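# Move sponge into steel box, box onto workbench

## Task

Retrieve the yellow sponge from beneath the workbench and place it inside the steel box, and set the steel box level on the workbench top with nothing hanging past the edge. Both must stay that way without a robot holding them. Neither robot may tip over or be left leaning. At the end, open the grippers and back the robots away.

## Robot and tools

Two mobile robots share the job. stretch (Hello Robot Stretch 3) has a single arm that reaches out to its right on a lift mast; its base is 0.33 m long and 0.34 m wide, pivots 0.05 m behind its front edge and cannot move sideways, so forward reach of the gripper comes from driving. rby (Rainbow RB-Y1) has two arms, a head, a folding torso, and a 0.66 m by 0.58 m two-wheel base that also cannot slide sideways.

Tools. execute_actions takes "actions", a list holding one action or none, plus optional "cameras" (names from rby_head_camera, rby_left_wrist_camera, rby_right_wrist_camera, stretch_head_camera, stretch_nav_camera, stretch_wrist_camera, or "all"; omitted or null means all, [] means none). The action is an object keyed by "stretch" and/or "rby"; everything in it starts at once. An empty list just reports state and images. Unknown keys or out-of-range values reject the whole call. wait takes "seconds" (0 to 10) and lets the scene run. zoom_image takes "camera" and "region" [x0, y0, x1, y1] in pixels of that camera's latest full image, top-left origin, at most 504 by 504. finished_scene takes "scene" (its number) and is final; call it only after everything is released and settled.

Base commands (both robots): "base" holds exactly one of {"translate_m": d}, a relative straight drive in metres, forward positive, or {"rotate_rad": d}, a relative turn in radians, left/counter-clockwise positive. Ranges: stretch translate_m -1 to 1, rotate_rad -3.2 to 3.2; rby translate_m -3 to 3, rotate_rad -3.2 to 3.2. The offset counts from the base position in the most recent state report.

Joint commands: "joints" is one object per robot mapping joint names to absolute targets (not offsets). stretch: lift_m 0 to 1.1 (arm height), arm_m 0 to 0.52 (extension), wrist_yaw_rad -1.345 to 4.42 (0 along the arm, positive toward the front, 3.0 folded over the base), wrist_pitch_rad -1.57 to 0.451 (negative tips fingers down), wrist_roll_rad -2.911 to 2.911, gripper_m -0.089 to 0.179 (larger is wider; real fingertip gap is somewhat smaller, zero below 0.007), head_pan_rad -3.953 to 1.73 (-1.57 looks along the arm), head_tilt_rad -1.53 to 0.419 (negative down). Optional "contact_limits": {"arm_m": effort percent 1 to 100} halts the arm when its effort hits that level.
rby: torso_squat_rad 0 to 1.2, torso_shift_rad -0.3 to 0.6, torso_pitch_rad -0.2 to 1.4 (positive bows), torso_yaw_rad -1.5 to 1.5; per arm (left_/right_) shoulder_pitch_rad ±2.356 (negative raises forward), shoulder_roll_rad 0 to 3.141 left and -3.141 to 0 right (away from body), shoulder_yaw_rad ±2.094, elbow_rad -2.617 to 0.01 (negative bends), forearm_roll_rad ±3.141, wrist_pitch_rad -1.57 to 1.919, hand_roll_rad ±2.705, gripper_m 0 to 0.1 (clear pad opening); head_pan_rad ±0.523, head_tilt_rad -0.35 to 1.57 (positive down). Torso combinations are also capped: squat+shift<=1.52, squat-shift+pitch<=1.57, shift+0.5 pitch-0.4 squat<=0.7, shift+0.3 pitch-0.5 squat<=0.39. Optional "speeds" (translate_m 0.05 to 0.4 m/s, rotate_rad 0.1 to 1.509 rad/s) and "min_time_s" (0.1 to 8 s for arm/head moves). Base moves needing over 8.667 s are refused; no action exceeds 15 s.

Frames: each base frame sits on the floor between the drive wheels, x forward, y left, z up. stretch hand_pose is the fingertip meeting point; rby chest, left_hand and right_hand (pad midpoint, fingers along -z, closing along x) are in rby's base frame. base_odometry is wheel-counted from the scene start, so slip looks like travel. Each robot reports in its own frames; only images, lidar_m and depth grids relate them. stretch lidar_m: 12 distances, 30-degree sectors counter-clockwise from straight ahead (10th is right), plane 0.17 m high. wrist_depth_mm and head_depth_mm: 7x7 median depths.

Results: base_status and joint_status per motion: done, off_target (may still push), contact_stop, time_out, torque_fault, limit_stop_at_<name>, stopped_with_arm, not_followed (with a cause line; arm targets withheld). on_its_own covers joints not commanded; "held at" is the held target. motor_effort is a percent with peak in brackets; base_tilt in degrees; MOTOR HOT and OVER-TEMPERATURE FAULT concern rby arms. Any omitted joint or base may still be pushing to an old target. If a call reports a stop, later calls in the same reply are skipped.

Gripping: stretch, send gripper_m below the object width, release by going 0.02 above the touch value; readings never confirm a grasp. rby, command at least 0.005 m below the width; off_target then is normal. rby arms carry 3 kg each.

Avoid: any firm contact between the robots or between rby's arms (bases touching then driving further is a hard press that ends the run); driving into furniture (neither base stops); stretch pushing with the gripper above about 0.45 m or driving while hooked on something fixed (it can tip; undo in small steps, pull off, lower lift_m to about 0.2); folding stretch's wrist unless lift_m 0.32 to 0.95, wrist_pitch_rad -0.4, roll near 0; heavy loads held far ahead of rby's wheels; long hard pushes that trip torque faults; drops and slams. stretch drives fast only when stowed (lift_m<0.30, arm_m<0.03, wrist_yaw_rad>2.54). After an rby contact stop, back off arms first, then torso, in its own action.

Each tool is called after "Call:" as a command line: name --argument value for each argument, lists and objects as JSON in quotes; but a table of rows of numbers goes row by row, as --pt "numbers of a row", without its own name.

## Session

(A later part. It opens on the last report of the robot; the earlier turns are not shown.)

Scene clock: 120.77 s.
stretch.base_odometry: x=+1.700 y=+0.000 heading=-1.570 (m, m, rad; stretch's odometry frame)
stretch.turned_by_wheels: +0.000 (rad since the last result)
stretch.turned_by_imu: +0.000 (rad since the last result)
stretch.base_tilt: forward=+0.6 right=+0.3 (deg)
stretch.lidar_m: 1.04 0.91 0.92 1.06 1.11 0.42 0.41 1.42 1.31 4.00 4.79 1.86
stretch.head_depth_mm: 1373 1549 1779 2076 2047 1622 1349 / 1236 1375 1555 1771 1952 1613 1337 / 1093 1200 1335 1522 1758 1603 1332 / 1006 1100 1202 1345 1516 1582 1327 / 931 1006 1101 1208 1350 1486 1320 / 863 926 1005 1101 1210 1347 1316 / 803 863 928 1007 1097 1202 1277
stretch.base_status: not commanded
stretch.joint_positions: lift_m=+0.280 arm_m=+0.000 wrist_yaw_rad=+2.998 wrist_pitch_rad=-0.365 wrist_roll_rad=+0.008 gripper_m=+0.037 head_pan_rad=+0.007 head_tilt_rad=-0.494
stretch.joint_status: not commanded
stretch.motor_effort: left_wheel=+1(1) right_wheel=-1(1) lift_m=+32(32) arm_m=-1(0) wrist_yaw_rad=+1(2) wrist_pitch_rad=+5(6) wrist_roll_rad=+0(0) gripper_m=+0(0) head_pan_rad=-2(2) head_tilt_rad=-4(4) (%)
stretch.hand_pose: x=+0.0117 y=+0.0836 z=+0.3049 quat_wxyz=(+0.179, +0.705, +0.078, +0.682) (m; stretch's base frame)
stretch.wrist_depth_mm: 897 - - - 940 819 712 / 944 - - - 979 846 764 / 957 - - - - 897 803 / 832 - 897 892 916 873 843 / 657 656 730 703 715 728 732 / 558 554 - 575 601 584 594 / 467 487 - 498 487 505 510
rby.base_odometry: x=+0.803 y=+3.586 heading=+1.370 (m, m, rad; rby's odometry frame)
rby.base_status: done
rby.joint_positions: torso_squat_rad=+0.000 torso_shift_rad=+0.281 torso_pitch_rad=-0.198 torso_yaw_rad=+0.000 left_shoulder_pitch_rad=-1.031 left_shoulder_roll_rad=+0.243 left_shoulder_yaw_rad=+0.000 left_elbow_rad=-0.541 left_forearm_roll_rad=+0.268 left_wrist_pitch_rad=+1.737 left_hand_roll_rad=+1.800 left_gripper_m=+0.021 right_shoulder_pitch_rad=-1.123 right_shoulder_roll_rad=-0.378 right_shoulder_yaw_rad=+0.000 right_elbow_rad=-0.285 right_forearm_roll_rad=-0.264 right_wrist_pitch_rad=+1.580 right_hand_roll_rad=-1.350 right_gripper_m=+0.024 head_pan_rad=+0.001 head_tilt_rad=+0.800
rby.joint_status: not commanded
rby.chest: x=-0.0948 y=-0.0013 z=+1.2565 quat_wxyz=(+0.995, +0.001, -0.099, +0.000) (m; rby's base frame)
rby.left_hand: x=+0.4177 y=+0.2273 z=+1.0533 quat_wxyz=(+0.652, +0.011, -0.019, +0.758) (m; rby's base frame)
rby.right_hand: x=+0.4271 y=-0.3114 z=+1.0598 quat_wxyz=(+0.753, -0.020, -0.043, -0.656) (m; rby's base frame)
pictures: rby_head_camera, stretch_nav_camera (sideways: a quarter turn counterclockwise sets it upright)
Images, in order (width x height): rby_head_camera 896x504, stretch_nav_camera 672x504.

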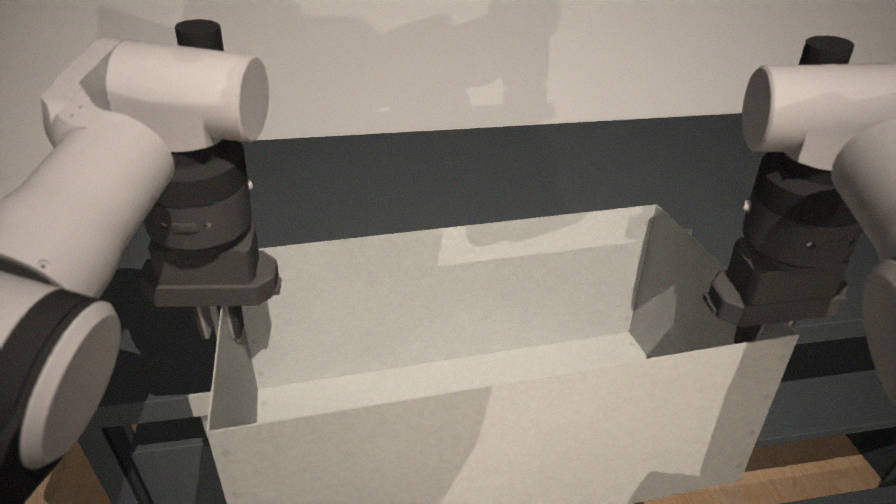

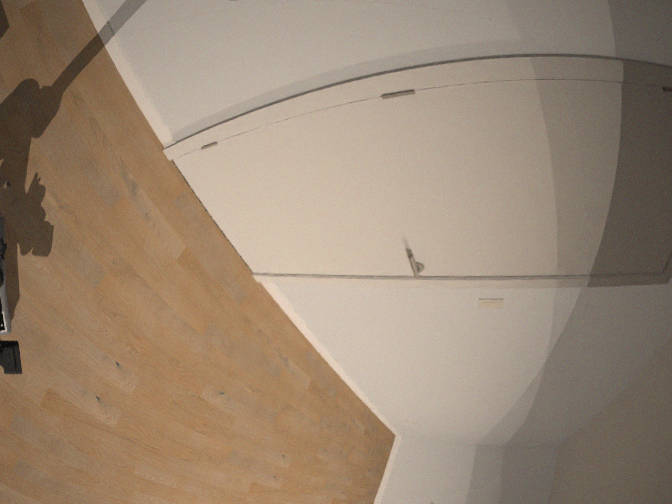

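Call:
execute_actions --actions '[{"rby":{"base":{"translate_m":0.25},"speeds":{"translate_m":0.07}},"stretch":{"joints":{"head_pan_rad":-3.7,"head_tilt_rad":-0.35}}}]' --cameras '["rby_head_camera","stretch_head_camera","stretch_nav_camera"]'

Scene clock: 125.47 s.
stretch.base_odometry: x=+1.700 y=+0.000 heading=-1.570 (m, m, rad; stretch's odometry frame)
stretch.turned_by_wheels: +0.000 (rad since the last result)
stretch.turned_by_imu: +0.001 (rad since the last result)
stretch.base_tilt: forward=+0.6 right=+0.3 (deg)
stretch.lidar_m: 1.04 0.91 0.92 1.06 1.11 0.42 0.42 1.25 1.24 4.04 4.78 1.86
stretch.head_depth_mm: 897 946 1005 1064 1135 1215 1310 / 919 969 1029 1096 1174 1256 1354 / 942 998 1060 1131 1210 1302 1386 / 968 1024 1090 1166 1088 1237 1303 / 991 1051 1122 1197 974 761 985 / 1020 1083 1154 1225 963 725 599 / 1048 1113 1192 1255 957 722 580
stretch.base_status: not commanded
stretch.joint_positions: lift_m=+0.280 arm_m=+0.000 wrist_yaw_rad=+2.998 wrist_pitch_rad=-0.365 wrist_roll_rad=+0.008 gripper_m=+0.037 head_pan_rad=-3.693 head_tilt_rad=-0.360
stretch.joint_status: all done
stretch.motor_effort: left_wheel=+1(1) right_wheel=-2(2) lift_m=+32(32) arm_m=+0(0) wrist_yaw_rad=+1(1) wrist_pitch_rad=+5(5) wrist_roll_rad=+0(0) gripper_m=+0(0) head_pan_rad=-2(37) head_tilt_rad=+6(24) (%)
stretch.hand_pose: x=+0.0117 y=+0.0836 z=+0.3049 quat_wxyz=(+0.179, +0.705, +0.078, +0.682) (m; stretch's base frame)
stretch.wrist_depth_mm: 881 - - - 950 818 718 / 933 - - - 990 862 752 / 936 - - - - 881 778 / 826 - 858 875 914 906 817 / 666 685 719 667 712 728 732 / 542 555 - 577 583 579 603 / 470 488 - 500 475 490 501
rby.base_odometry: x=+0.853 y=+3.831 heading=+1.370 (m, m, rad; rby's odometry frame)
rby.base_status: done
rby.joint_positions: torso_squat_rad=+0.000 torso_shift_rad=+0.281 torso_pitch_rad=-0.198 torso_yaw_rad=+0.000 left_shoulder_pitch_rad=-1.031 left_shoulder_roll_rad=+0.243 left_shoulder_yaw_rad=+0.000 left_elbow_rad=-0.541 left_forearm_roll_rad=+0.268 left_wrist_pitch_rad=+1.737 left_hand_roll_rad=+1.800 left_gripper_m=+0.021 right_shoulder_pitch_rad=-1.123 right_shoulder_roll_rad=-0.378 right_shoulder_yaw_rad=+0.000 right_elbow_rad=-0.285 right_forearm_roll_rad=-0.264 right_wrist_pitch_rad=+1.580 right_hand_roll_rad=-1.350 right_gripper_m=+0.024 head_pan_rad=+0.001 head_tilt_rad=+0.800
rby.joint_status: not commanded
rby.chest: x=-0.0949 y=-0.0013 z=+1.2565 quat_wxyz=(+0.995, +0.001, -0.099, +0.000) (m; rby's base frame)
rby.left_hand: x=+0.4177 y=+0.2273 z=+1.0534 quat_wxyz=(+0.652, +0.011, -0.019, +0.758) (m; rby's base frame)
rby.right_hand: x=+0.4271 y=-0.3114 z=+1.0599 quat_wxyz=(+0.753, -0.020, -0.043, -0.656) (m; rby's base frame)
pictures: rby_head_camera, stretch_head_camera (sideways: a quarter turn clockwise sets it upright), stretch_nav_camera (sideways: a quarter turn counterclockwise sets it upright)
Images, in order (width x height): rby_head_camera 896x504, stretch_head_camera 896x504, stretch_nav_camera 672x504.

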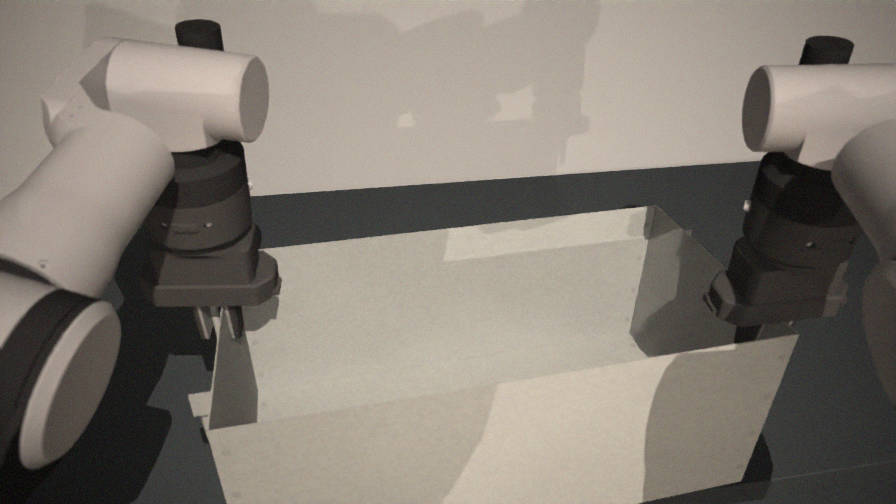

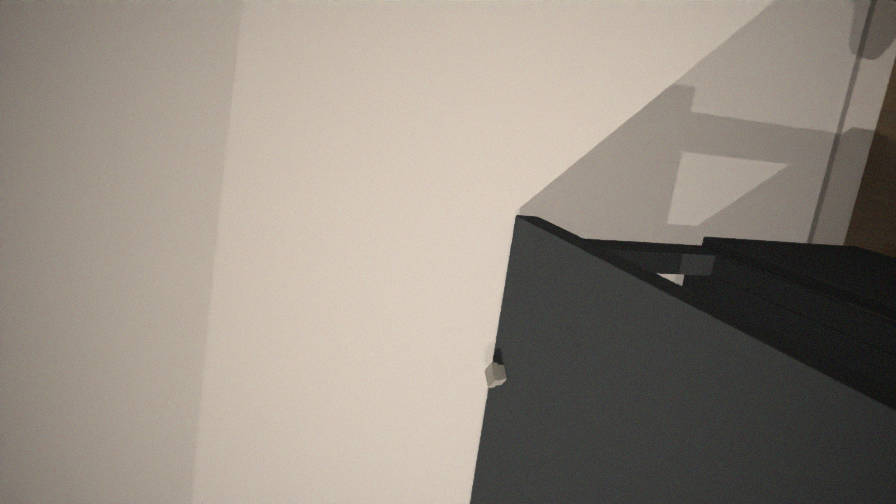

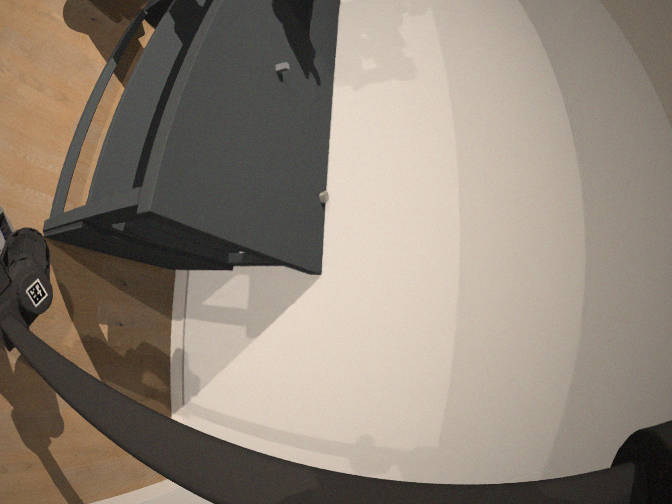

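Call:
execute_actions --actions '[{"rby":{"base":{"translate_m":0.1},"speeds":{"translate_m":0.06},"joints":{"torso_shift_rad":0.36,"torso_pitch_rad":-0.12,"left_wrist_pitch_rad":1.659,"right_wrist_pitch_rad":1.502,"head_tilt_rad":1.0},"min_time_s":2},"stretch":{"joints":{"head_pan_rad":-3.95,"head_tilt_rad":-0.2}}}]' --cameras '["rby_head_camera","stretch_nav_camera"]'

Scene clock: 128.33 s.
stretch.base_odometry: x=+1.700 y=+0.000 heading=-1.570 (m, m, rad; stretch's odometry frame)
stretch.turned_by_wheels: +0.000 (rad since the last result)
stretch.turned_by_imu: +0.000 (rad since the last result)
stretch.base_tilt: forward=+0.6 right=+0.4 (deg)
stretch.lidar_m: 1.04 0.91 0.92 1.06 1.10 0.42 0.41 1.22 1.23 4.04 4.78 1.85
stretch.head_depth_mm: - - - - - - - / - - - - - - - / 964 998 1040 1077 1123 1172 1228 / 960 998 1043 1080 1126 1175 1226 / 964 1000 1041 1080 1126 1176 1235 / 967 1003 1043 1084 1123 1157 1194 / 967 1004 1042 1084 1120 886 756
stretch.base_status: not commanded
stretch.joint_positions: lift_m=+0.280 arm_m=+0.000 wrist_yaw_rad=+2.998 wrist_pitch_rad=-0.365 wrist_roll_rad=+0.008 gripper_m=+0.037 head_pan_rad=-3.943 head_tilt_rad=-0.212
stretch.joint_status: all done
stretch.motor_effort: left_wheel=+1(1) right_wheel=-2(2) lift_m=+32(31) arm_m=-1(0) wrist_yaw_rad=+1(0) wrist_pitch_rad=+5(5) wrist_roll_rad=+0(0) gripper_m=+1(1) head_pan_rad=-3(17) head_tilt_rad=+8(27) (%)
stretch.hand_pose: x=+0.0117 y=+0.0836 z=+0.3049 quat_wxyz=(+0.179, +0.705, +0.078, +0.682) (m; stretch's base frame)
stretch.wrist_depth_mm: 864 - - - 917 827 726 / 949 - - - - 858 748 / 974 - - - - 885 792 / 823 - 876 877 888 908 827 / 669 666 713 696 703 726 728 / 547 548 - 570 595 577 595 / 473 495 - 508 480 506 502
rby.base_odometry: x=+0.873 y=+3.929 heading=+1.370 (m, m, rad; rby's odometry frame)
rby.base_status: done
rby.joint_positions: torso_squat_rad=+0.000 torso_shift_rad=+0.361 torso_pitch_rad=-0.118 torso_yaw_rad=+0.000 left_shoulder_pitch_rad=-1.031 left_shoulder_roll_rad=+0.243 left_shoulder_yaw_rad=+0.000 left_elbow_rad=-0.541 left_forearm_roll_rad=+0.268 left_wrist_pitch_rad=+1.659 left_hand_roll_rad=+1.800 left_gripper_m=+0.021 right_shoulder_pitch_rad=-1.123 right_shoulder_roll_rad=-0.378 right_shoulder_yaw_rad=+0.000 right_elbow_rad=-0.285 right_forearm_roll_rad=-0.264 right_wrist_pitch_rad=+1.502 right_hand_roll_rad=-1.350 right_gripper_m=+0.024 head_pan_rad=+0.001 head_tilt_rad=+1.000
rby.joint_status: all done
rby.chest: x=-0.0172 y=-0.0012 z=+1.2427 quat_wxyz=(+0.998, +0.001, -0.059, +0.000) (m; rby's base frame)
rby.left_hand: x=+0.4954 y=+0.2259 z=+0.9985 quat_wxyz=(+0.654, +0.010, -0.016, +0.757) (m; rby's base frame)
rby.right_hand: x=+0.5054 y=-0.3128 z=+1.0051 quat_wxyz=(+0.755, -0.023, -0.044, -0.654) (m; rby's base frame)
pictures: rby_head_camera, stretch_nav_camera (sideways: a quarter turn counterclockwise sets it upright)
Images, in order (width x height): rby_head_camera 896x504, stretch_nav_camera 672x504.

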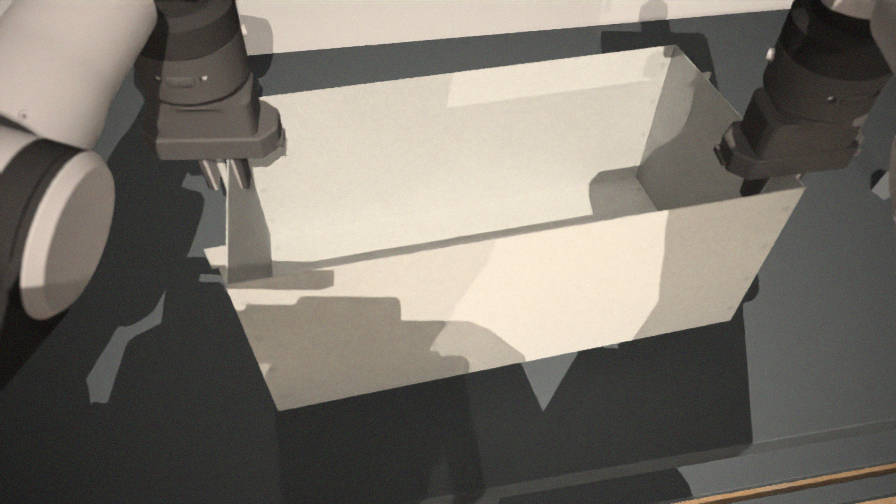

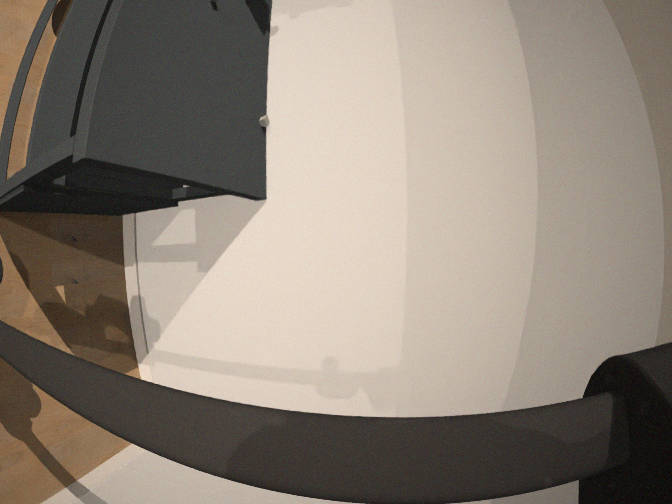

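Call:
execute_actions --actions '[{"rby":{"joints":{"torso_pitch_rad":-0.06,"left_wrist_pitch_rad":1.601,"right_wrist_pitch_rad":1.444},"min_time_s":2}}]' --cameras '["rby_head_camera"]'

Scene clock: 131.00 s.
stretch.base_odometry: x=+1.700 y=+0.000 heading=-1.570 (m, m, rad; stretch's odometry frame)
stretch.turned_by_wheels: +0.000 (rad since the last result)
stretch.turned_by_imu: +0.000 (rad since the last result)
stretch.base_tilt: forward=+0.6 right=+0.3 (deg)
stretch.lidar_m: 1.04 0.91 0.91 1.06 1.11 0.42 0.41 1.22 1.23 4.04 4.79 1.86
stretch.head_depth_mm: - - - - - - - / - - - - - - - / 962 997 1033 1082 1127 1171 1228 / 965 999 1038 1079 1126 1175 1225 / 966 1000 1038 1084 1125 1172 1233 / 966 1003 1039 1082 1122 1153 1195 / 966 1004 1042 1085 1121 886 756
stretch.base_status: not commanded
stretch.joint_positions: lift_m=+0.280 arm_m=+0.000 wrist_yaw_rad=+2.998 wrist_pitch_rad=-0.365 wrist_roll_rad=+0.008 gripper_m=+0.037 head_pan_rad=-3.943 head_tilt_rad=-0.212
stretch.joint_status: not commanded
stretch.motor_effort: left_wheel=+1(1) right_wheel=-2(2) lift_m=+32(32) arm_m=-1(0) wrist_yaw_rad=+2(1) wrist_pitch_rad=+5(5) wrist_roll_rad=+0(0) gripper_m=+0(0) head_pan_rad=-3(2) head_tilt_rad=+7(8) (%)
stretch.hand_pose: x=+0.0117 y=+0.0836 z=+0.3049 quat_wxyz=(+0.179, +0.705, +0.078, +0.682) (m; stretch's base frame)
stretch.wrist_depth_mm: 862 - - - 909 827 716 / 924 - - - 995 862 750 / 985 - - - - 890 790 / 826 - 866 900 906 877 835 / 643 663 710 679 703 728 741 / 561 552 - 572 592 583 594 / 473 486 - 496 478 504 504
rby.base_odometry: x=+0.873 y=+3.929 heading=+1.370 (m, m, rad; rby's odometry frame)
rby.base_status: not commanded
rby.joint_positions: torso_squat_rad=+0.000 torso_shift_rad=+0.360 torso_pitch_rad=-0.060 torso_yaw_rad=+0.000 left_shoulder_pitch_rad=-1.034 left_shoulder_roll_rad=+0.244 left_shoulder_yaw_rad=+0.000 left_elbow_rad=-0.542 left_forearm_roll_rad=+0.268 left_wrist_pitch_rad=+1.602 left_hand_roll_rad=+1.800 left_gripper_m=+0.021 right_shoulder_pitch_rad=-1.124 right_shoulder_roll_rad=-0.378 right_shoulder_yaw_rad=+0.000 right_elbow_rad=-0.285 right_forearm_roll_rad=-0.264 right_wrist_pitch_rad=+1.444 right_hand_roll_rad=-1.350 right_gripper_m=+0.024 head_pan_rad=+0.001 head_tilt_rad=+1.000
rby.joint_status: all done
rby.chest: x=+0.0003 y=-0.0015 z=+1.2445 quat_wxyz=(+1.000, +0.001, -0.030, +0.000) (m; rby's base frame)
rby.left_hand: x=+0.5123 y=+0.2251 z=+0.9726 quat_wxyz=(+0.654, +0.008, -0.015, +0.756) (m; rby's base frame)
rby.right_hand: x=+0.5216 y=-0.3140 z=+0.9770 quat_wxyz=(+0.757, -0.025, -0.045, -0.652) (m; rby's base frame)
pictures: rby_head_camera
Images, in order (width x height): rby_head_camera 896x504.

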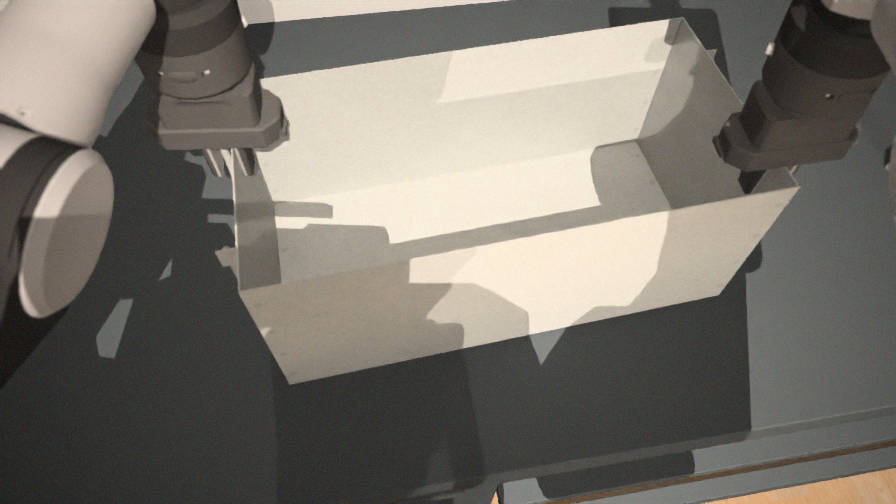

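Left shoulder deviating: touching. Release.

Call:
execute_actions --actions '[{"rby":{"joints":{"left_gripper_m":0.09,"right_gripper_m":0.09}}}]' --cameras '[]'

Call:
execute_actions --actions '[{"rby":{"joints":{"torso_pitch_rad":-0.198,"torso_shift_rad":0.281,"left_wrist_pitch_rad":1.737,"right_wrist_pitch_rad":1.58},"min_time_s":2}}]' --cameras '["rby_head_camera"]'

Scene clock: 132.60 s.
stretch.base_odometry: x=+1.700 y=+0.000 heading=-1.570 (m, m, rad; stretch's odometry frame)
stretch.turned_by_wheels: +0.000 (rad since the last result)
stretch.turned_by_imu: +0.000 (rad since the last result)
stretch.base_tilt: forward=+0.6 right=+0.3 (deg)
stretch.lidar_m: 1.04 0.90 0.92 1.06 1.10 0.42 0.41 1.21 1.23 4.01 4.76 1.86
stretch.head_depth_mm: - - - - - - - / - - - - - - - / 963 997 1039 1080 1121 1175 1228 / 963 999 1036 1079 1125 1174 1229 / 962 1000 1037 1081 1128 1177 1228 / 966 1000 1040 1082 1119 1154 1192 / 967 1001 1040 1083 1124 887 756
stretch.base_status: not commanded
stretch.joint_positions: lift_m=+0.280 arm_m=+0.000 wrist_yaw_rad=+2.998 wrist_pitch_rad=-0.365 wrist_roll_rad=+0.008 gripper_m=+0.037 head_pan_rad=-3.943 head_tilt_rad=-0.212
stretch.joint_status: not commanded
stretch.motor_effort: left_wheel=+1(1) right_wheel=-2(2) lift_m=+32(32) arm_m=+0(1) wrist_yaw_rad=+2(2) wrist_pitch_rad=+5(5) wrist_roll_rad=+0(0) gripper_m=+1(1) head_pan_rad=-2(3) head_tilt_rad=+7(7) (%)
stretch.hand_pose: x=+0.0117 y=+0.0836 z=+0.3049 quat_wxyz=(+0.179, +0.705, +0.078, +0.682) (m; stretch's base frame)
stretch.wrist_depth_mm: 863 - - - 901 819 715 / 935 - - - 988 859 751 / 977 - - - - 874 775 / 812 - 864 918 901 856 804 / 659 681 731 688 711 724 712 / 556 548 - 576 607 584 586 / 467 480 - 508 480 496 500
rby.base_odometry: x=+0.873 y=+3.929 heading=+1.370 (m, m, rad; rby's odometry frame)
rby.base_status: not commanded
rby.joint_positions: torso_squat_rad=+0.000 torso_shift_rad=+0.360 torso_pitch_rad=-0.060 torso_yaw_rad=+0.000 left_shoulder_pitch_rad=-1.034 left_shoulder_roll_rad=+0.245 left_shoulder_yaw_rad=+0.000 left_elbow_rad=-0.542 left_forearm_roll_rad=+0.267 left_wrist_pitch_rad=+1.601 left_hand_roll_rad=+1.800 left_gripper_m=+0.090 right_shoulder_pitch_rad=-1.126 right_shoulder_roll_rad=-0.381 right_shoulder_yaw_rad=+0.000 right_elbow_rad=-0.287 right_forearm_roll_rad=-0.263 right_wrist_pitch_rad=+1.444 right_hand_roll_rad=-1.350 right_gripper_m=+0.090 head_pan_rad=+0.001 head_tilt_rad=+1.000
rby.joint_status: all done
rby.chest: x=+0.0001 y=-0.0012 z=+1.2445 quat_wxyz=(+1.000, +0.001, -0.030, +0.000) (m; rby's base frame)
rby.left_hand: x=+0.5124 y=+0.2255 z=+0.9728 quat_wxyz=(+0.654, +0.007, -0.016, +0.756) (m; rby's base frame)
rby.right_hand: x=+0.5230 y=-0.3147 z=+0.9795 quat_wxyz=(+0.757, -0.024, -0.048, -0.652) (m; rby's base frame)
pictures: none
No camera images: the call's "cameras" was empty. Leave "cameras" out to get every camera's image.

Scene clock: 134.87 s.
stretch.base_odometry: x=+1.700 y=+0.000 heading=-1.570 (m, m, rad; stretch's odometry frame)
stretch.turned_by_wheels: +0.000 (rad since the last result)
stretch.turned_by_imu: +0.000 (rad since the last result)
stretch.base_tilt: forward=+0.6 right=+0.3 (deg)
stretch.lidar_m: 1.04 0.91 0.92 1.06 1.10 0.42 0.41 1.22 1.24 4.03 4.78 1.86
stretch.head_depth_mm: - - - - - - - / - - - - - - - / 964 995 1036 1077 1123 1170 1228 / 964 1003 1036 1079 1126 1178 1227 / 964 1000 1039 1081 1127 1176 1235 / 965 1001 1039 1085 1124 1158 1189 / 967 1003 1040 1080 1122 886 756
stretch.base_status: not commanded
stretch.joint_positions: lift_m=+0.280 arm_m=+0.000 wrist_yaw_rad=+2.998 wrist_pitch_rad=-0.365 wrist_roll_rad=+0.008 gripper_m=+0.037 head_pan_rad=-3.943 head_tilt_rad=-0.212
stretch.joint_status: not commanded
stretch.motor_effort: left_wheel=+1(1) right_wheel=-2(2) lift_m=+32(32) arm_m=-1(1) wrist_yaw_rad=+1(1) wrist_pitch_rad=+5(5) wrist_roll_rad=+0(0) gripper_m=+0(0) head_pan_rad=-3(3) head_tilt_rad=+8(8) (%)
stretch.hand_pose: x=+0.0117 y=+0.0836 z=+0.3049 quat_wxyz=(+0.179, +0.705, +0.078, +0.682) (m; stretch's base frame)
stretch.wrist_depth_mm: 903 - - - 930 833 723 / 899 - - - - 845 742 / 945 - - - - 914 758 / 840 - 886 870 901 889 795 / 664 665 708 687 706 717 737 / 549 545 - 567 586 573 583 / 475 480 - 511 475 499 502
rby.base_odometry: x=+0.873 y=+3.929 heading=+1.370 (m, m, rad; rby's odometry frame)
rby.base_status: not commanded
rby.joint_positions: torso_squat_rad=+0.000 torso_shift_rad=+0.281 torso_pitch_rad=-0.198 torso_yaw_rad=+0.000 left_shoulder_pitch_rad=-1.034 left_shoulder_roll_rad=+0.245 left_shoulder_yaw_rad=+0.000 left_elbow_rad=-0.542 left_forearm_roll_rad=+0.267 left_wrist_pitch_rad=+1.737 left_hand_roll_rad=+1.800 left_gripper_m=+0.090 right_shoulder_pitch_rad=-1.126 right_shoulder_roll_rad=-0.381 right_shoulder_yaw_rad=+0.000 right_elbow_rad=-0.287 right_forearm_roll_rad=-0.263 right_wrist_pitch_rad=+1.580 right_hand_roll_rad=-1.350 right_gripper_m=+0.090 head_pan_rad=+0.001 head_tilt_rad=+1.000
rby.joint_status: all done
rby.chest: x=-0.0948 y=-0.0012 z=+1.2564 quat_wxyz=(+0.995, +0.001, -0.099, +0.000) (m; rby's base frame)
rby.left_hand: x=+0.4190 y=+0.2280 z=+1.0555 quat_wxyz=(+0.652, +0.010, -0.021, +0.758) (m; rby's base frame)
rby.right_hand: x=+0.4286 y=-0.3125 z=+1.0624 quat_wxyz=(+0.753, -0.019, -0.046, -0.657) (m; rby's base frame)
pictures: rby_head_camera
Images, in order (width x height): rby_head_camera 896x504.

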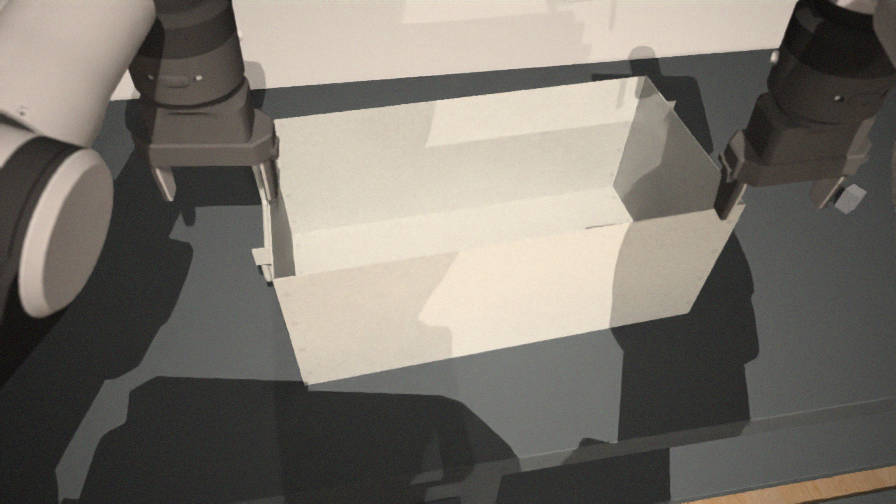

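Call:
execute_actions --actions '[{"rby":{"joints":{"left_shoulder_pitch_rad":-1.18,"right_shoulder_pitch_rad":-1.27,"left_wrist_pitch_rad":1.88,"right_wrist_pitch_rad":1.72,"head_tilt_rad":0.7},"min_time_s":1.5}}]' --cameras '[]'

Call:
execute_actions --actions '[{"rby":{"base":{"translate_m":-1.6}}}]' --cameras '["rby_head_camera","stretch_nav_camera"]'

Scene clock: 137.13 s.
stretch.base_odometry: x=+1.700 y=+0.000 heading=-1.570 (m, m, rad; stretch's odometry frame)
stretch.turned_by_wheels: +0.000 (rad since the last result)
stretch.turned_by_imu: +0.000 (rad since the last result)
stretch.base_tilt: forward=+0.4 right=+0.3 (deg)
stretch.lidar_m: 1.04 0.90 0.92 1.06 1.11 0.42 0.41 1.22 1.23 4.05 4.79 1.85
stretch.head_depth_mm: - - - - - - - / - - - - - - - / 961 1001 1039 1078 1129 1173 1227 / 965 999 1039 1079 1125 1172 1230 / 966 1001 1042 1083 1127 1174 1227 / 962 1002 1045 1084 1123 1157 1194 / 968 1003 1043 1081 1120 885 756
stretch.base_status: not commanded
stretch.joint_positions: lift_m=+0.280 arm_m=+0.000 wrist_yaw_rad=+2.998 wrist_pitch_rad=-0.365 wrist_roll_rad=+0.008 gripper_m=+0.037 head_pan_rad=-3.943 head_tilt_rad=-0.212
stretch.joint_status: not commanded
stretch.motor_effort: left_wheel=+1(1) right_wheel=-2(2) lift_m=+32(32) arm_m=+0(0) wrist_yaw_rad=+1(1) wrist_pitch_rad=+6(5) wrist_roll_rad=+0(0) gripper_m=+0(1) head_pan_rad=-2(3) head_tilt_rad=+7(7) (%)
stretch.hand_pose: x=+0.0117 y=+0.0836 z=+0.3049 quat_wxyz=(+0.179, +0.705, +0.078, +0.682) (m; stretch's base frame)
stretch.wrist_depth_mm: 872 - - - 920 818 708 / 923 - - - - 848 753 / 963 - - - - 880 804 / 805 - 839 883 895 897 814 / 660 685 708 691 722 715 743 / 533 549 - 558 593 592 590 / 470 485 - 515 474 492 494
rby.base_odometry: x=+0.873 y=+3.929 heading=+1.370 (m, m, rad; rby's odometry frame)
rby.base_status: not commanded
rby.joint_positions: torso_squat_rad=+0.000 torso_shift_rad=+0.281 torso_pitch_rad=-0.198 torso_yaw_rad=+0.000 left_shoulder_pitch_rad=-1.180 left_shoulder_roll_rad=+0.245 left_shoulder_yaw_rad=+0.000 left_elbow_rad=-0.542 left_forearm_roll_rad=+0.267 left_wrist_pitch_rad=+1.880 left_hand_roll_rad=+1.800 left_gripper_m=+0.090 right_shoulder_pitch_rad=-1.269 right_shoulder_roll_rad=-0.381 right_shoulder_yaw_rad=+0.000 right_elbow_rad=-0.287 right_forearm_roll_rad=-0.263 right_wrist_pitch_rad=+1.720 right_hand_roll_rad=-1.350 right_gripper_m=+0.090 head_pan_rad=+0.001 head_tilt_rad=+0.700
rby.joint_status: all done
rby.chest: x=-0.0948 y=-0.0012 z=+1.2564 quat_wxyz=(+0.995, +0.001, -0.099, +0.000) (m; rby's base frame)
rby.left_hand: x=+0.4195 y=+0.2077 z=+1.1279 quat_wxyz=(+0.667, +0.020, -0.028, +0.744) (m; rby's base frame)
rby.right_hand: x=+0.4319 y=-0.2868 z=+1.1343 quat_wxyz=(+0.764, -0.020, -0.044, -0.643) (m; rby's base frame)
pictures: none
No camera images: the call's "cameras" was empty. Leave "cameras" out to get every camera's image.

Scene clock: 142.60 s.
stretch.base_odometry: x=+1.700 y=+0.000 heading=-1.570 (m, m, rad; stretch's odometry frame)
stretch.turned_by_wheels: +0.000 (rad since the last result)
stretch.turned_by_imu: +0.001 (rad since the last result)
stretch.base_tilt: forward=+0.7 right=+0.4 (deg)
stretch.lidar_m: 1.04 0.91 0.92 1.06 1.11 0.42 0.41 1.42 3.73 2.13 4.78 1.85
stretch.head_depth_mm: - - - - - - - / - - - - - - - / 962 997 1040 1077 1121 1175 1227 / 964 1001 1036 1083 1126 1175 1231 / 967 1000 1038 1079 1129 1178 1227 / 964 1003 1040 1083 1124 1153 1196 / 967 1000 1043 1086 1124 884 755
stretch.base_status: not commanded
stretch.joint_positions: lift_m=+0.280 arm_m=+0.000 wrist_yaw_rad=+2.998 wrist_pitch_rad=-0.365 wrist_roll_rad=+0.008 gripper_m=+0.037 head_pan_rad=-3.943 head_tilt_rad=-0.212
stretch.joint_status: not commanded
stretch.motor_effort: left_wheel=+1(1) right_wheel=-2(2) lift_m=+32(32) arm_m=-1(1) wrist_yaw_rad=+0(2) wrist_pitch_rad=+5(5) wrist_roll_rad=+0(0) gripper_m=+0(0) head_pan_rad=-3(2) head_tilt_rad=+7(7) (%)
stretch.hand_pose: x=+0.0117 y=+0.0836 z=+0.3049 quat_wxyz=(+0.179, +0.705, +0.078, +0.682) (m; stretch's base frame)
stretch.wrist_depth_mm: 862 - - - 916 823 730 / 933 - - - 949 861 757 / 949 - - - - 878 798 / 823 - 873 895 929 905 798 / 660 655 728 692 741 726 729 / 548 549 - 573 599 586 584 / 474 483 - 506 470 503 510
rby.base_odometry: x=+0.553 y=+2.361 heading=+1.369 (m, m, rad; rby's odometry frame)
rby.base_status: done
rby.joint_positions: torso_squat_rad=+0.000 torso_shift_rad=+0.281 torso_pitch_rad=-0.198 torso_yaw_rad=+0.000 left_shoulder_pitch_rad=-1.180 left_shoulder_roll_rad=+0.245 left_shoulder_yaw_rad=+0.000 left_elbow_rad=-0.542 left_forearm_roll_rad=+0.267 left_wrist_pitch_rad=+1.880 left_hand_roll_rad=+1.800 left_gripper_m=+0.090 right_shoulder_pitch_rad=-1.270 right_shoulder_roll_rad=-0.381 right_shoulder_yaw_rad=+0.000 right_elbow_rad=-0.287 right_forearm_roll_rad=-0.263 right_wrist_pitch_rad=+1.720 right_hand_roll_rad=-1.350 right_gripper_m=+0.090 head_pan_rad=+0.001 head_tilt_rad=+0.700
rby.joint_status: not commanded
rby.chest: x=-0.0948 y=-0.0012 z=+1.2564 quat_wxyz=(+0.995, +0.001, -0.099, +0.000) (m; rby's base frame)
rby.left_hand: x=+0.4195 y=+0.2077 z=+1.1280 quat_wxyz=(+0.667, +0.019, -0.028, +0.744) (m; rby's base frame)
rby.right_hand: x=+0.4320 y=-0.2868 z=+1.1345 quat_wxyz=(+0.764, -0.020, -0.044, -0.643) (m; rby's base frame)
pictures: rby_head_camera, stretch_nav_camera (sideways: a quarter turn counterclockwise sets it upright)
Images, in order (width x height): rby_head_camera 896x504, stretch_nav_camera 672x504.

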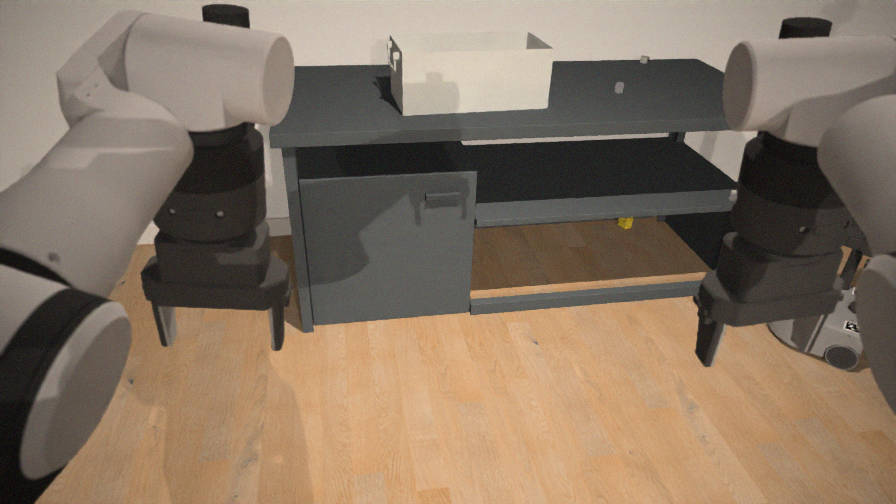

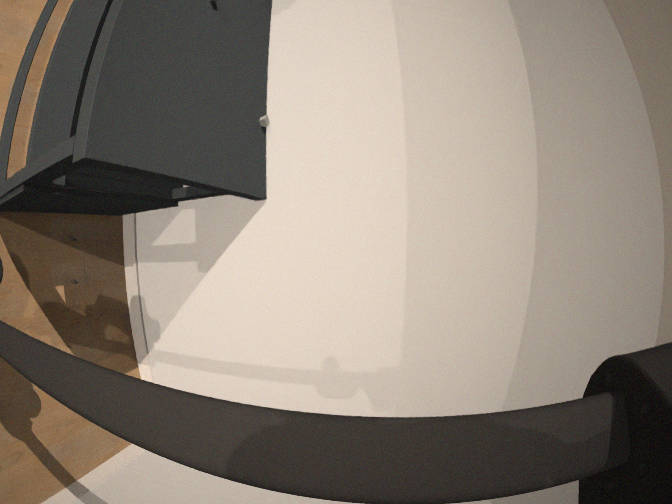

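Call:
execute_actions --actions '[{"stretch":{"base":{"rotate_rad":-1.31}},"rby":{"base":{"translate_m":-0.5}}}]' --cameras '[]'

Call:
execute_actions --actions '[{"stretch":{"base":{"translate_m":0.2}}}]' --cameras '[]'

Call:
execute_actions --actions '[{"stretch":{"base":{"rotate_rad":-1.57},"joints":{"head_pan_rad":-0.8,"head_tilt_rad":-0.7}}}]' --cameras '["rby_head_camera","stretch_nav_camera","stretch_head_camera"]'

Scene clock: 146.77 s.
stretch.base_odometry: x=+1.700 y=+0.000 heading=-2.880 (m, m, rad; stretch's odometry frame)
stretch.turned_by_wheels: -1.310 (rad since the last result)
stretch.turned_by_imu: -1.284 (rad since the last result)
stretch.base_tilt: forward=+0.7 right=+0.2 (deg)
stretch.lidar_m: 2.55 3.31 1.25 0.92 0.91 0.96 1.14 0.74 0.41 1.42 1.63 2.69
stretch.head_depth_mm: - - - - - - - / - - - - - - - / 809 837 866 900 933 976 1013 / 831 861 893 927 963 1001 1045 / 858 887 921 957 1000 1040 1081 / 884 918 953 994 1032 1078 1123 / 914 951 986 1029 1071 1119 1172
stretch.base_status: done
stretch.joint_positions: lift_m=+0.280 arm_m=+0.000 wrist_yaw_rad=+2.998 wrist_pitch_rad=-0.365 wrist_roll_rad=+0.008 gripper_m=+0.037 head_pan_rad=-3.943 head_tilt_rad=-0.211
stretch.joint_status: not commanded
stretch.motor_effort: left_wheel=+1(8) right_wheel=-2(6) lift_m=+31(32) arm_m=-1(1) wrist_yaw_rad=+2(1) wrist_pitch_rad=+6(5) wrist_roll_rad=+0(0) gripper_m=+1(0) head_pan_rad=-3(3) head_tilt_rad=+7(7) (%)
stretch.hand_pose: x=+0.0117 y=+0.0836 z=+0.3049 quat_wxyz=(+0.179, +0.705, +0.078, +0.682) (m; stretch's base frame)
stretch.wrist_depth_mm: 706 - 930 - - - - / 734 - - - - - - / 796 - - - - - - / 786 - 869 898 908 947 945 / 662 675 706 700 724 719 728 / 548 552 - 581 579 601 586 / 468 473 - 503 467 510 501
rby.base_odometry: x=+0.452 y=+1.871 heading=+1.368 (m, m, rad; rby's odometry frame)
rby.base_status: done
rby.joint_positions: torso_squat_rad=+0.000 torso_shift_rad=+0.281 torso_pitch_rad=-0.198 torso_yaw_rad=+0.000 left_shoulder_pitch_rad=-1.180 left_shoulder_roll_rad=+0.245 left_shoulder_yaw_rad=+0.000 left_elbow_rad=-0.542 left_forearm_roll_rad=+0.267 left_wrist_pitch_rad=+1.880 left_hand_roll_rad=+1.800 left_gripper_m=+0.090 right_shoulder_pitch_rad=-1.270 right_shoulder_roll_rad=-0.381 right_shoulder_yaw_rad=+0.000 right_elbow_rad=-0.287 right_forearm_roll_rad=-0.263 right_wrist_pitch_rad=+1.720 right_hand_roll_rad=-1.350 right_gripper_m=+0.090 head_pan_rad=+0.001 head_tilt_rad=+0.700
rby.joint_status: not commanded
rby.chest: x=-0.0948 y=-0.0012 z=+1.2564 quat_wxyz=(+0.995, +0.001, -0.099, +0.000) (m; rby's base frame)
rby.left_hand: x=+0.4195 y=+0.2077 z=+1.1281 quat_wxyz=(+0.667, +0.019, -0.029, +0.744) (m; rby's base frame)
rby.right_hand: x=+0.4319 y=-0.2868 z=+1.1345 quat_wxyz=(+0.764, -0.020, -0.044, -0.643) (m; rby's base frame)
pictures: none
No camera images: the call's "cameras" was empty. Leave "cameras" out to get every camera's image.

Scene clock: 149.23 s.
stretch.base_odometry: x=+1.507 y=-0.052 heading=-2.880 (m, m, rad; stretch's odometry frame)
stretch.turned_by_wheels: +0.000 (rad since the last result)
stretch.turned_by_imu: +0.001 (rad since the last result)
stretch.base_tilt: forward=+0.6 right=+0.4 (deg)
stretch.lidar_m: 2.37 3.64 1.41 1.03 1.01 1.06 1.32 0.54 0.55 1.39 3.65 2.46
stretch.head_depth_mm: - - - - - - - / - - - - - - - / 899 927 959 998 1034 1082 1124 / 927 956 988 1029 1070 1110 1158 / 952 985 1024 1060 1106 1148 1200 / 979 1019 1058 1102 1145 1196 1249 / 1014 1051 1094 1141 1186 1244 1300
stretch.base_status: done
stretch.joint_positions: lift_m=+0.280 arm_m=+0.000 wrist_yaw_rad=+2.998 wrist_pitch_rad=-0.365 wrist_roll_rad=+0.008 gripper_m=+0.037 head_pan_rad=-3.943 head_tilt_rad=-0.211
stretch.joint_status: not commanded
stretch.motor_effort: left_wheel=+1(8) right_wheel=-2(3) lift_m=+32(32) arm_m=-1(1) wrist_yaw_rad=+1(1) wrist_pitch_rad=+5(6) wrist_roll_rad=+0(0) gripper_m=+1(0) head_pan_rad=-2(2) head_tilt_rad=+7(6) (%)
stretch.hand_pose: x=+0.0117 y=+0.0836 z=+0.3049 quat_wxyz=(+0.179, +0.705, +0.078, +0.682) (m; stretch's base frame)
stretch.wrist_depth_mm: 773 - 999 - - - - / 813 - - - - - - / 881 - - - - - - / 821 - 884 900 922 953 954 / 643 671 701 690 720 703 730 / 541 556 - 581 585 582 602 / 465 486 - 503 476 500 504
rby.base_odometry: x=+0.452 y=+1.871 heading=+1.368 (m, m, rad; rby's odometry frame)
rby.base_status: not commanded
rby.joint_positions: torso_squat_rad=+0.000 torso_shift_rad=+0.281 torso_pitch_rad=-0.198 torso_yaw_rad=+0.000 left_shoulder_pitch_rad=-1.180 left_shoulder_roll_rad=+0.245 left_shoulder_yaw_rad=+0.000 left_elbow_rad=-0.542 left_forearm_roll_rad=+0.267 left_wrist_pitch_rad=+1.880 left_hand_roll_rad=+1.800 left_gripper_m=+0.090 right_shoulder_pitch_rad=-1.270 right_shoulder_roll_rad=-0.381 right_shoulder_yaw_rad=+0.000 right_elbow_rad=-0.287 right_forearm_roll_rad=-0.263 right_wrist_pitch_rad=+1.720 right_hand_roll_rad=-1.350 right_gripper_m=+0.090 head_pan_rad=+0.001 head_tilt_rad=+0.700
rby.joint_status: not commanded
rby.chest: x=-0.0948 y=-0.0012 z=+1.2564 quat_wxyz=(+0.995, +0.001, -0.099, +0.000) (m; rby's base frame)
rby.left_hand: x=+0.4195 y=+0.2077 z=+1.1280 quat_wxyz=(+0.667, +0.019, -0.029, +0.744) (m; rby's base frame)
rby.right_hand: x=+0.4320 y=-0.2868 z=+1.1345 quat_wxyz=(+0.764, -0.020, -0.044, -0.643) (m; rby's base frame)
pictures: none
No camera images: the call's "cameras" was empty. Leave "cameras" out to get every camera's image.

Scene clock: 151.40 s.
stretch.base_odometry: x=+1.507 y=-0.052 heading=+1.833 (m, m, rad; stretch's odometry frame)
stretch.turned_by_wheels: -1.570 (rad since the last result)
stretch.turned_by_imu: -1.539 (rad since the last result)
stretch.base_tilt: forward=+0.8 right=+0.5 (deg)
stretch.lidar_m: 1.39 3.65 2.40 2.37 3.31 1.33 1.02 0.98 1.07 1.31 0.54 1.28
stretch.head_depth_mm: 1039 1145 1281 1455 1602 1393 1207 / 1070 1192 1182 1500 1639 1392 1201 / 1105 1229 1020 818 1165 1343 1198 / 1144 1251 1015 786 779 973 1152 / 1184 1283 1005 781 1039 1316 1188 / 1223 1328 999 776 1081 1336 1186 / 1267 1363 991 796 1080 1311 1184
stretch.base_status: done
stretch.joint_positions: lift_m=+0.280 arm_m=+0.000 wrist_yaw_rad=+2.998 wrist_pitch_rad=-0.365 wrist_roll_rad=+0.008 gripper_m=+0.037 head_pan_rad=-0.807 head_tilt_rad=-0.692
stretch.joint_status: all done
stretch.motor_effort: left_wheel=+1(9) right_wheel=-2(6) lift_m=+32(32) arm_m=-1(1) wrist_yaw_rad=+1(1) wrist_pitch_rad=+5(5) wrist_roll_rad=+0(0) gripper_m=+0(1) head_pan_rad=+3(32) head_tilt_rad=-5(42) (%)
stretch.hand_pose: x=+0.0117 y=+0.0836 z=+0.3049 quat_wxyz=(+0.179, +0.705, +0.078, +0.682) (m; stretch's base frame)
stretch.wrist_depth_mm: - - - - - - - / - - - - - - - / - - - - - - - / 834 - 887 876 912 963 938 / 663 662 713 689 705 701 725 / 540 545 - 570 591 595 600 / 462 476 - 497 476 493 500
rby.base_odometry: x=+0.452 y=+1.871 heading=+1.368 (m, m, rad; rby's odometry frame)
rby.base_status: not commanded
rby.joint_positions: torso_squat_rad=+0.000 torso_shift_rad=+0.281 torso_pitch_rad=-0.198 torso_yaw_rad=+0.000 left_shoulder_pitch_rad=-1.180 left_shoulder_roll_rad=+0.245 left_shoulder_yaw_rad=+0.000 left_elbow_rad=-0.542 left_forearm_roll_rad=+0.267 left_wrist_pitch_rad=+1.880 left_hand_roll_rad=+1.800 left_gripper_m=+0.090 right_shoulder_pitch_rad=-1.270 right_shoulder_roll_rad=-0.381 right_shoulder_yaw_rad=+0.000 right_elbow_rad=-0.287 right_forearm_roll_rad=-0.263 right_wrist_pitch_rad=+1.720 right_hand_roll_rad=-1.350 right_gripper_m=+0.090 head_pan_rad=+0.001 head_tilt_rad=+0.700
rby.joint_status: not commanded
rby.chest: x=-0.0948 y=-0.0012 z=+1.2564 quat_wxyz=(+0.995, +0.001, -0.099, +0.000) (m; rby's base frame)
rby.left_hand: x=+0.4195 y=+0.2077 z=+1.1280 quat_wxyz=(+0.667, +0.019, -0.029, +0.744) (m; rby's base frame)
rby.right_hand: x=+0.4320 y=-0.2868 z=+1.1345 quat_wxyz=(+0.764, -0.020, -0.044, -0.643) (m; rby's base frame)
pictures: rby_head_camera, stretch_head_camera (sideways: a quarter turn clockwise sets it upright), stretch_nav_camera (sideways: a quarter turn counterclockwise sets it upright)
Images, in order (width x height): rby_head_camera 896x504, stretch_head_camera 896x504, stretch_nav_camera 672x504.

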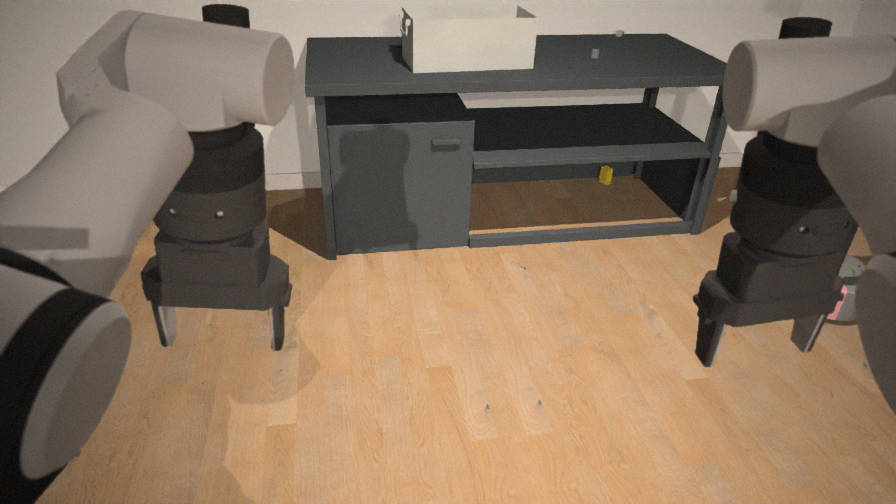

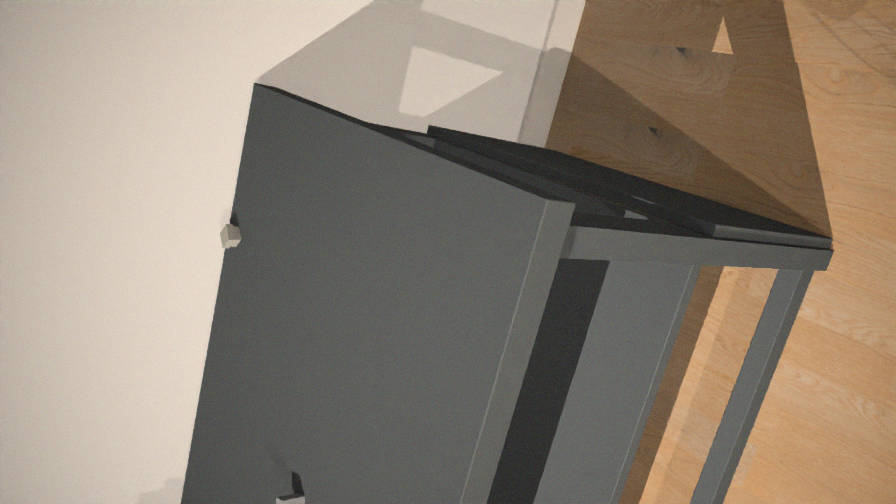

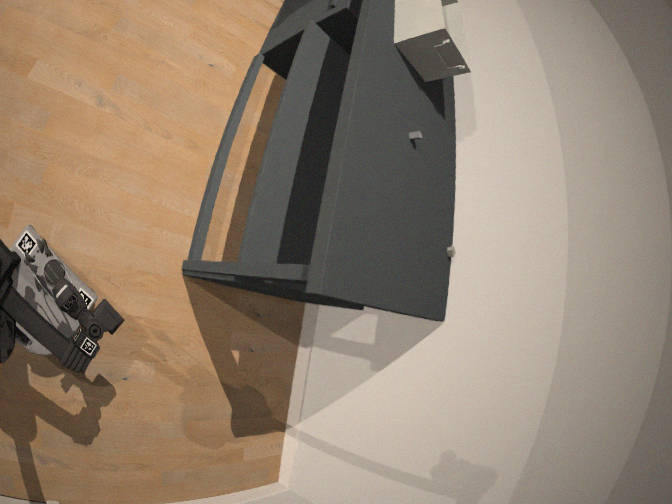

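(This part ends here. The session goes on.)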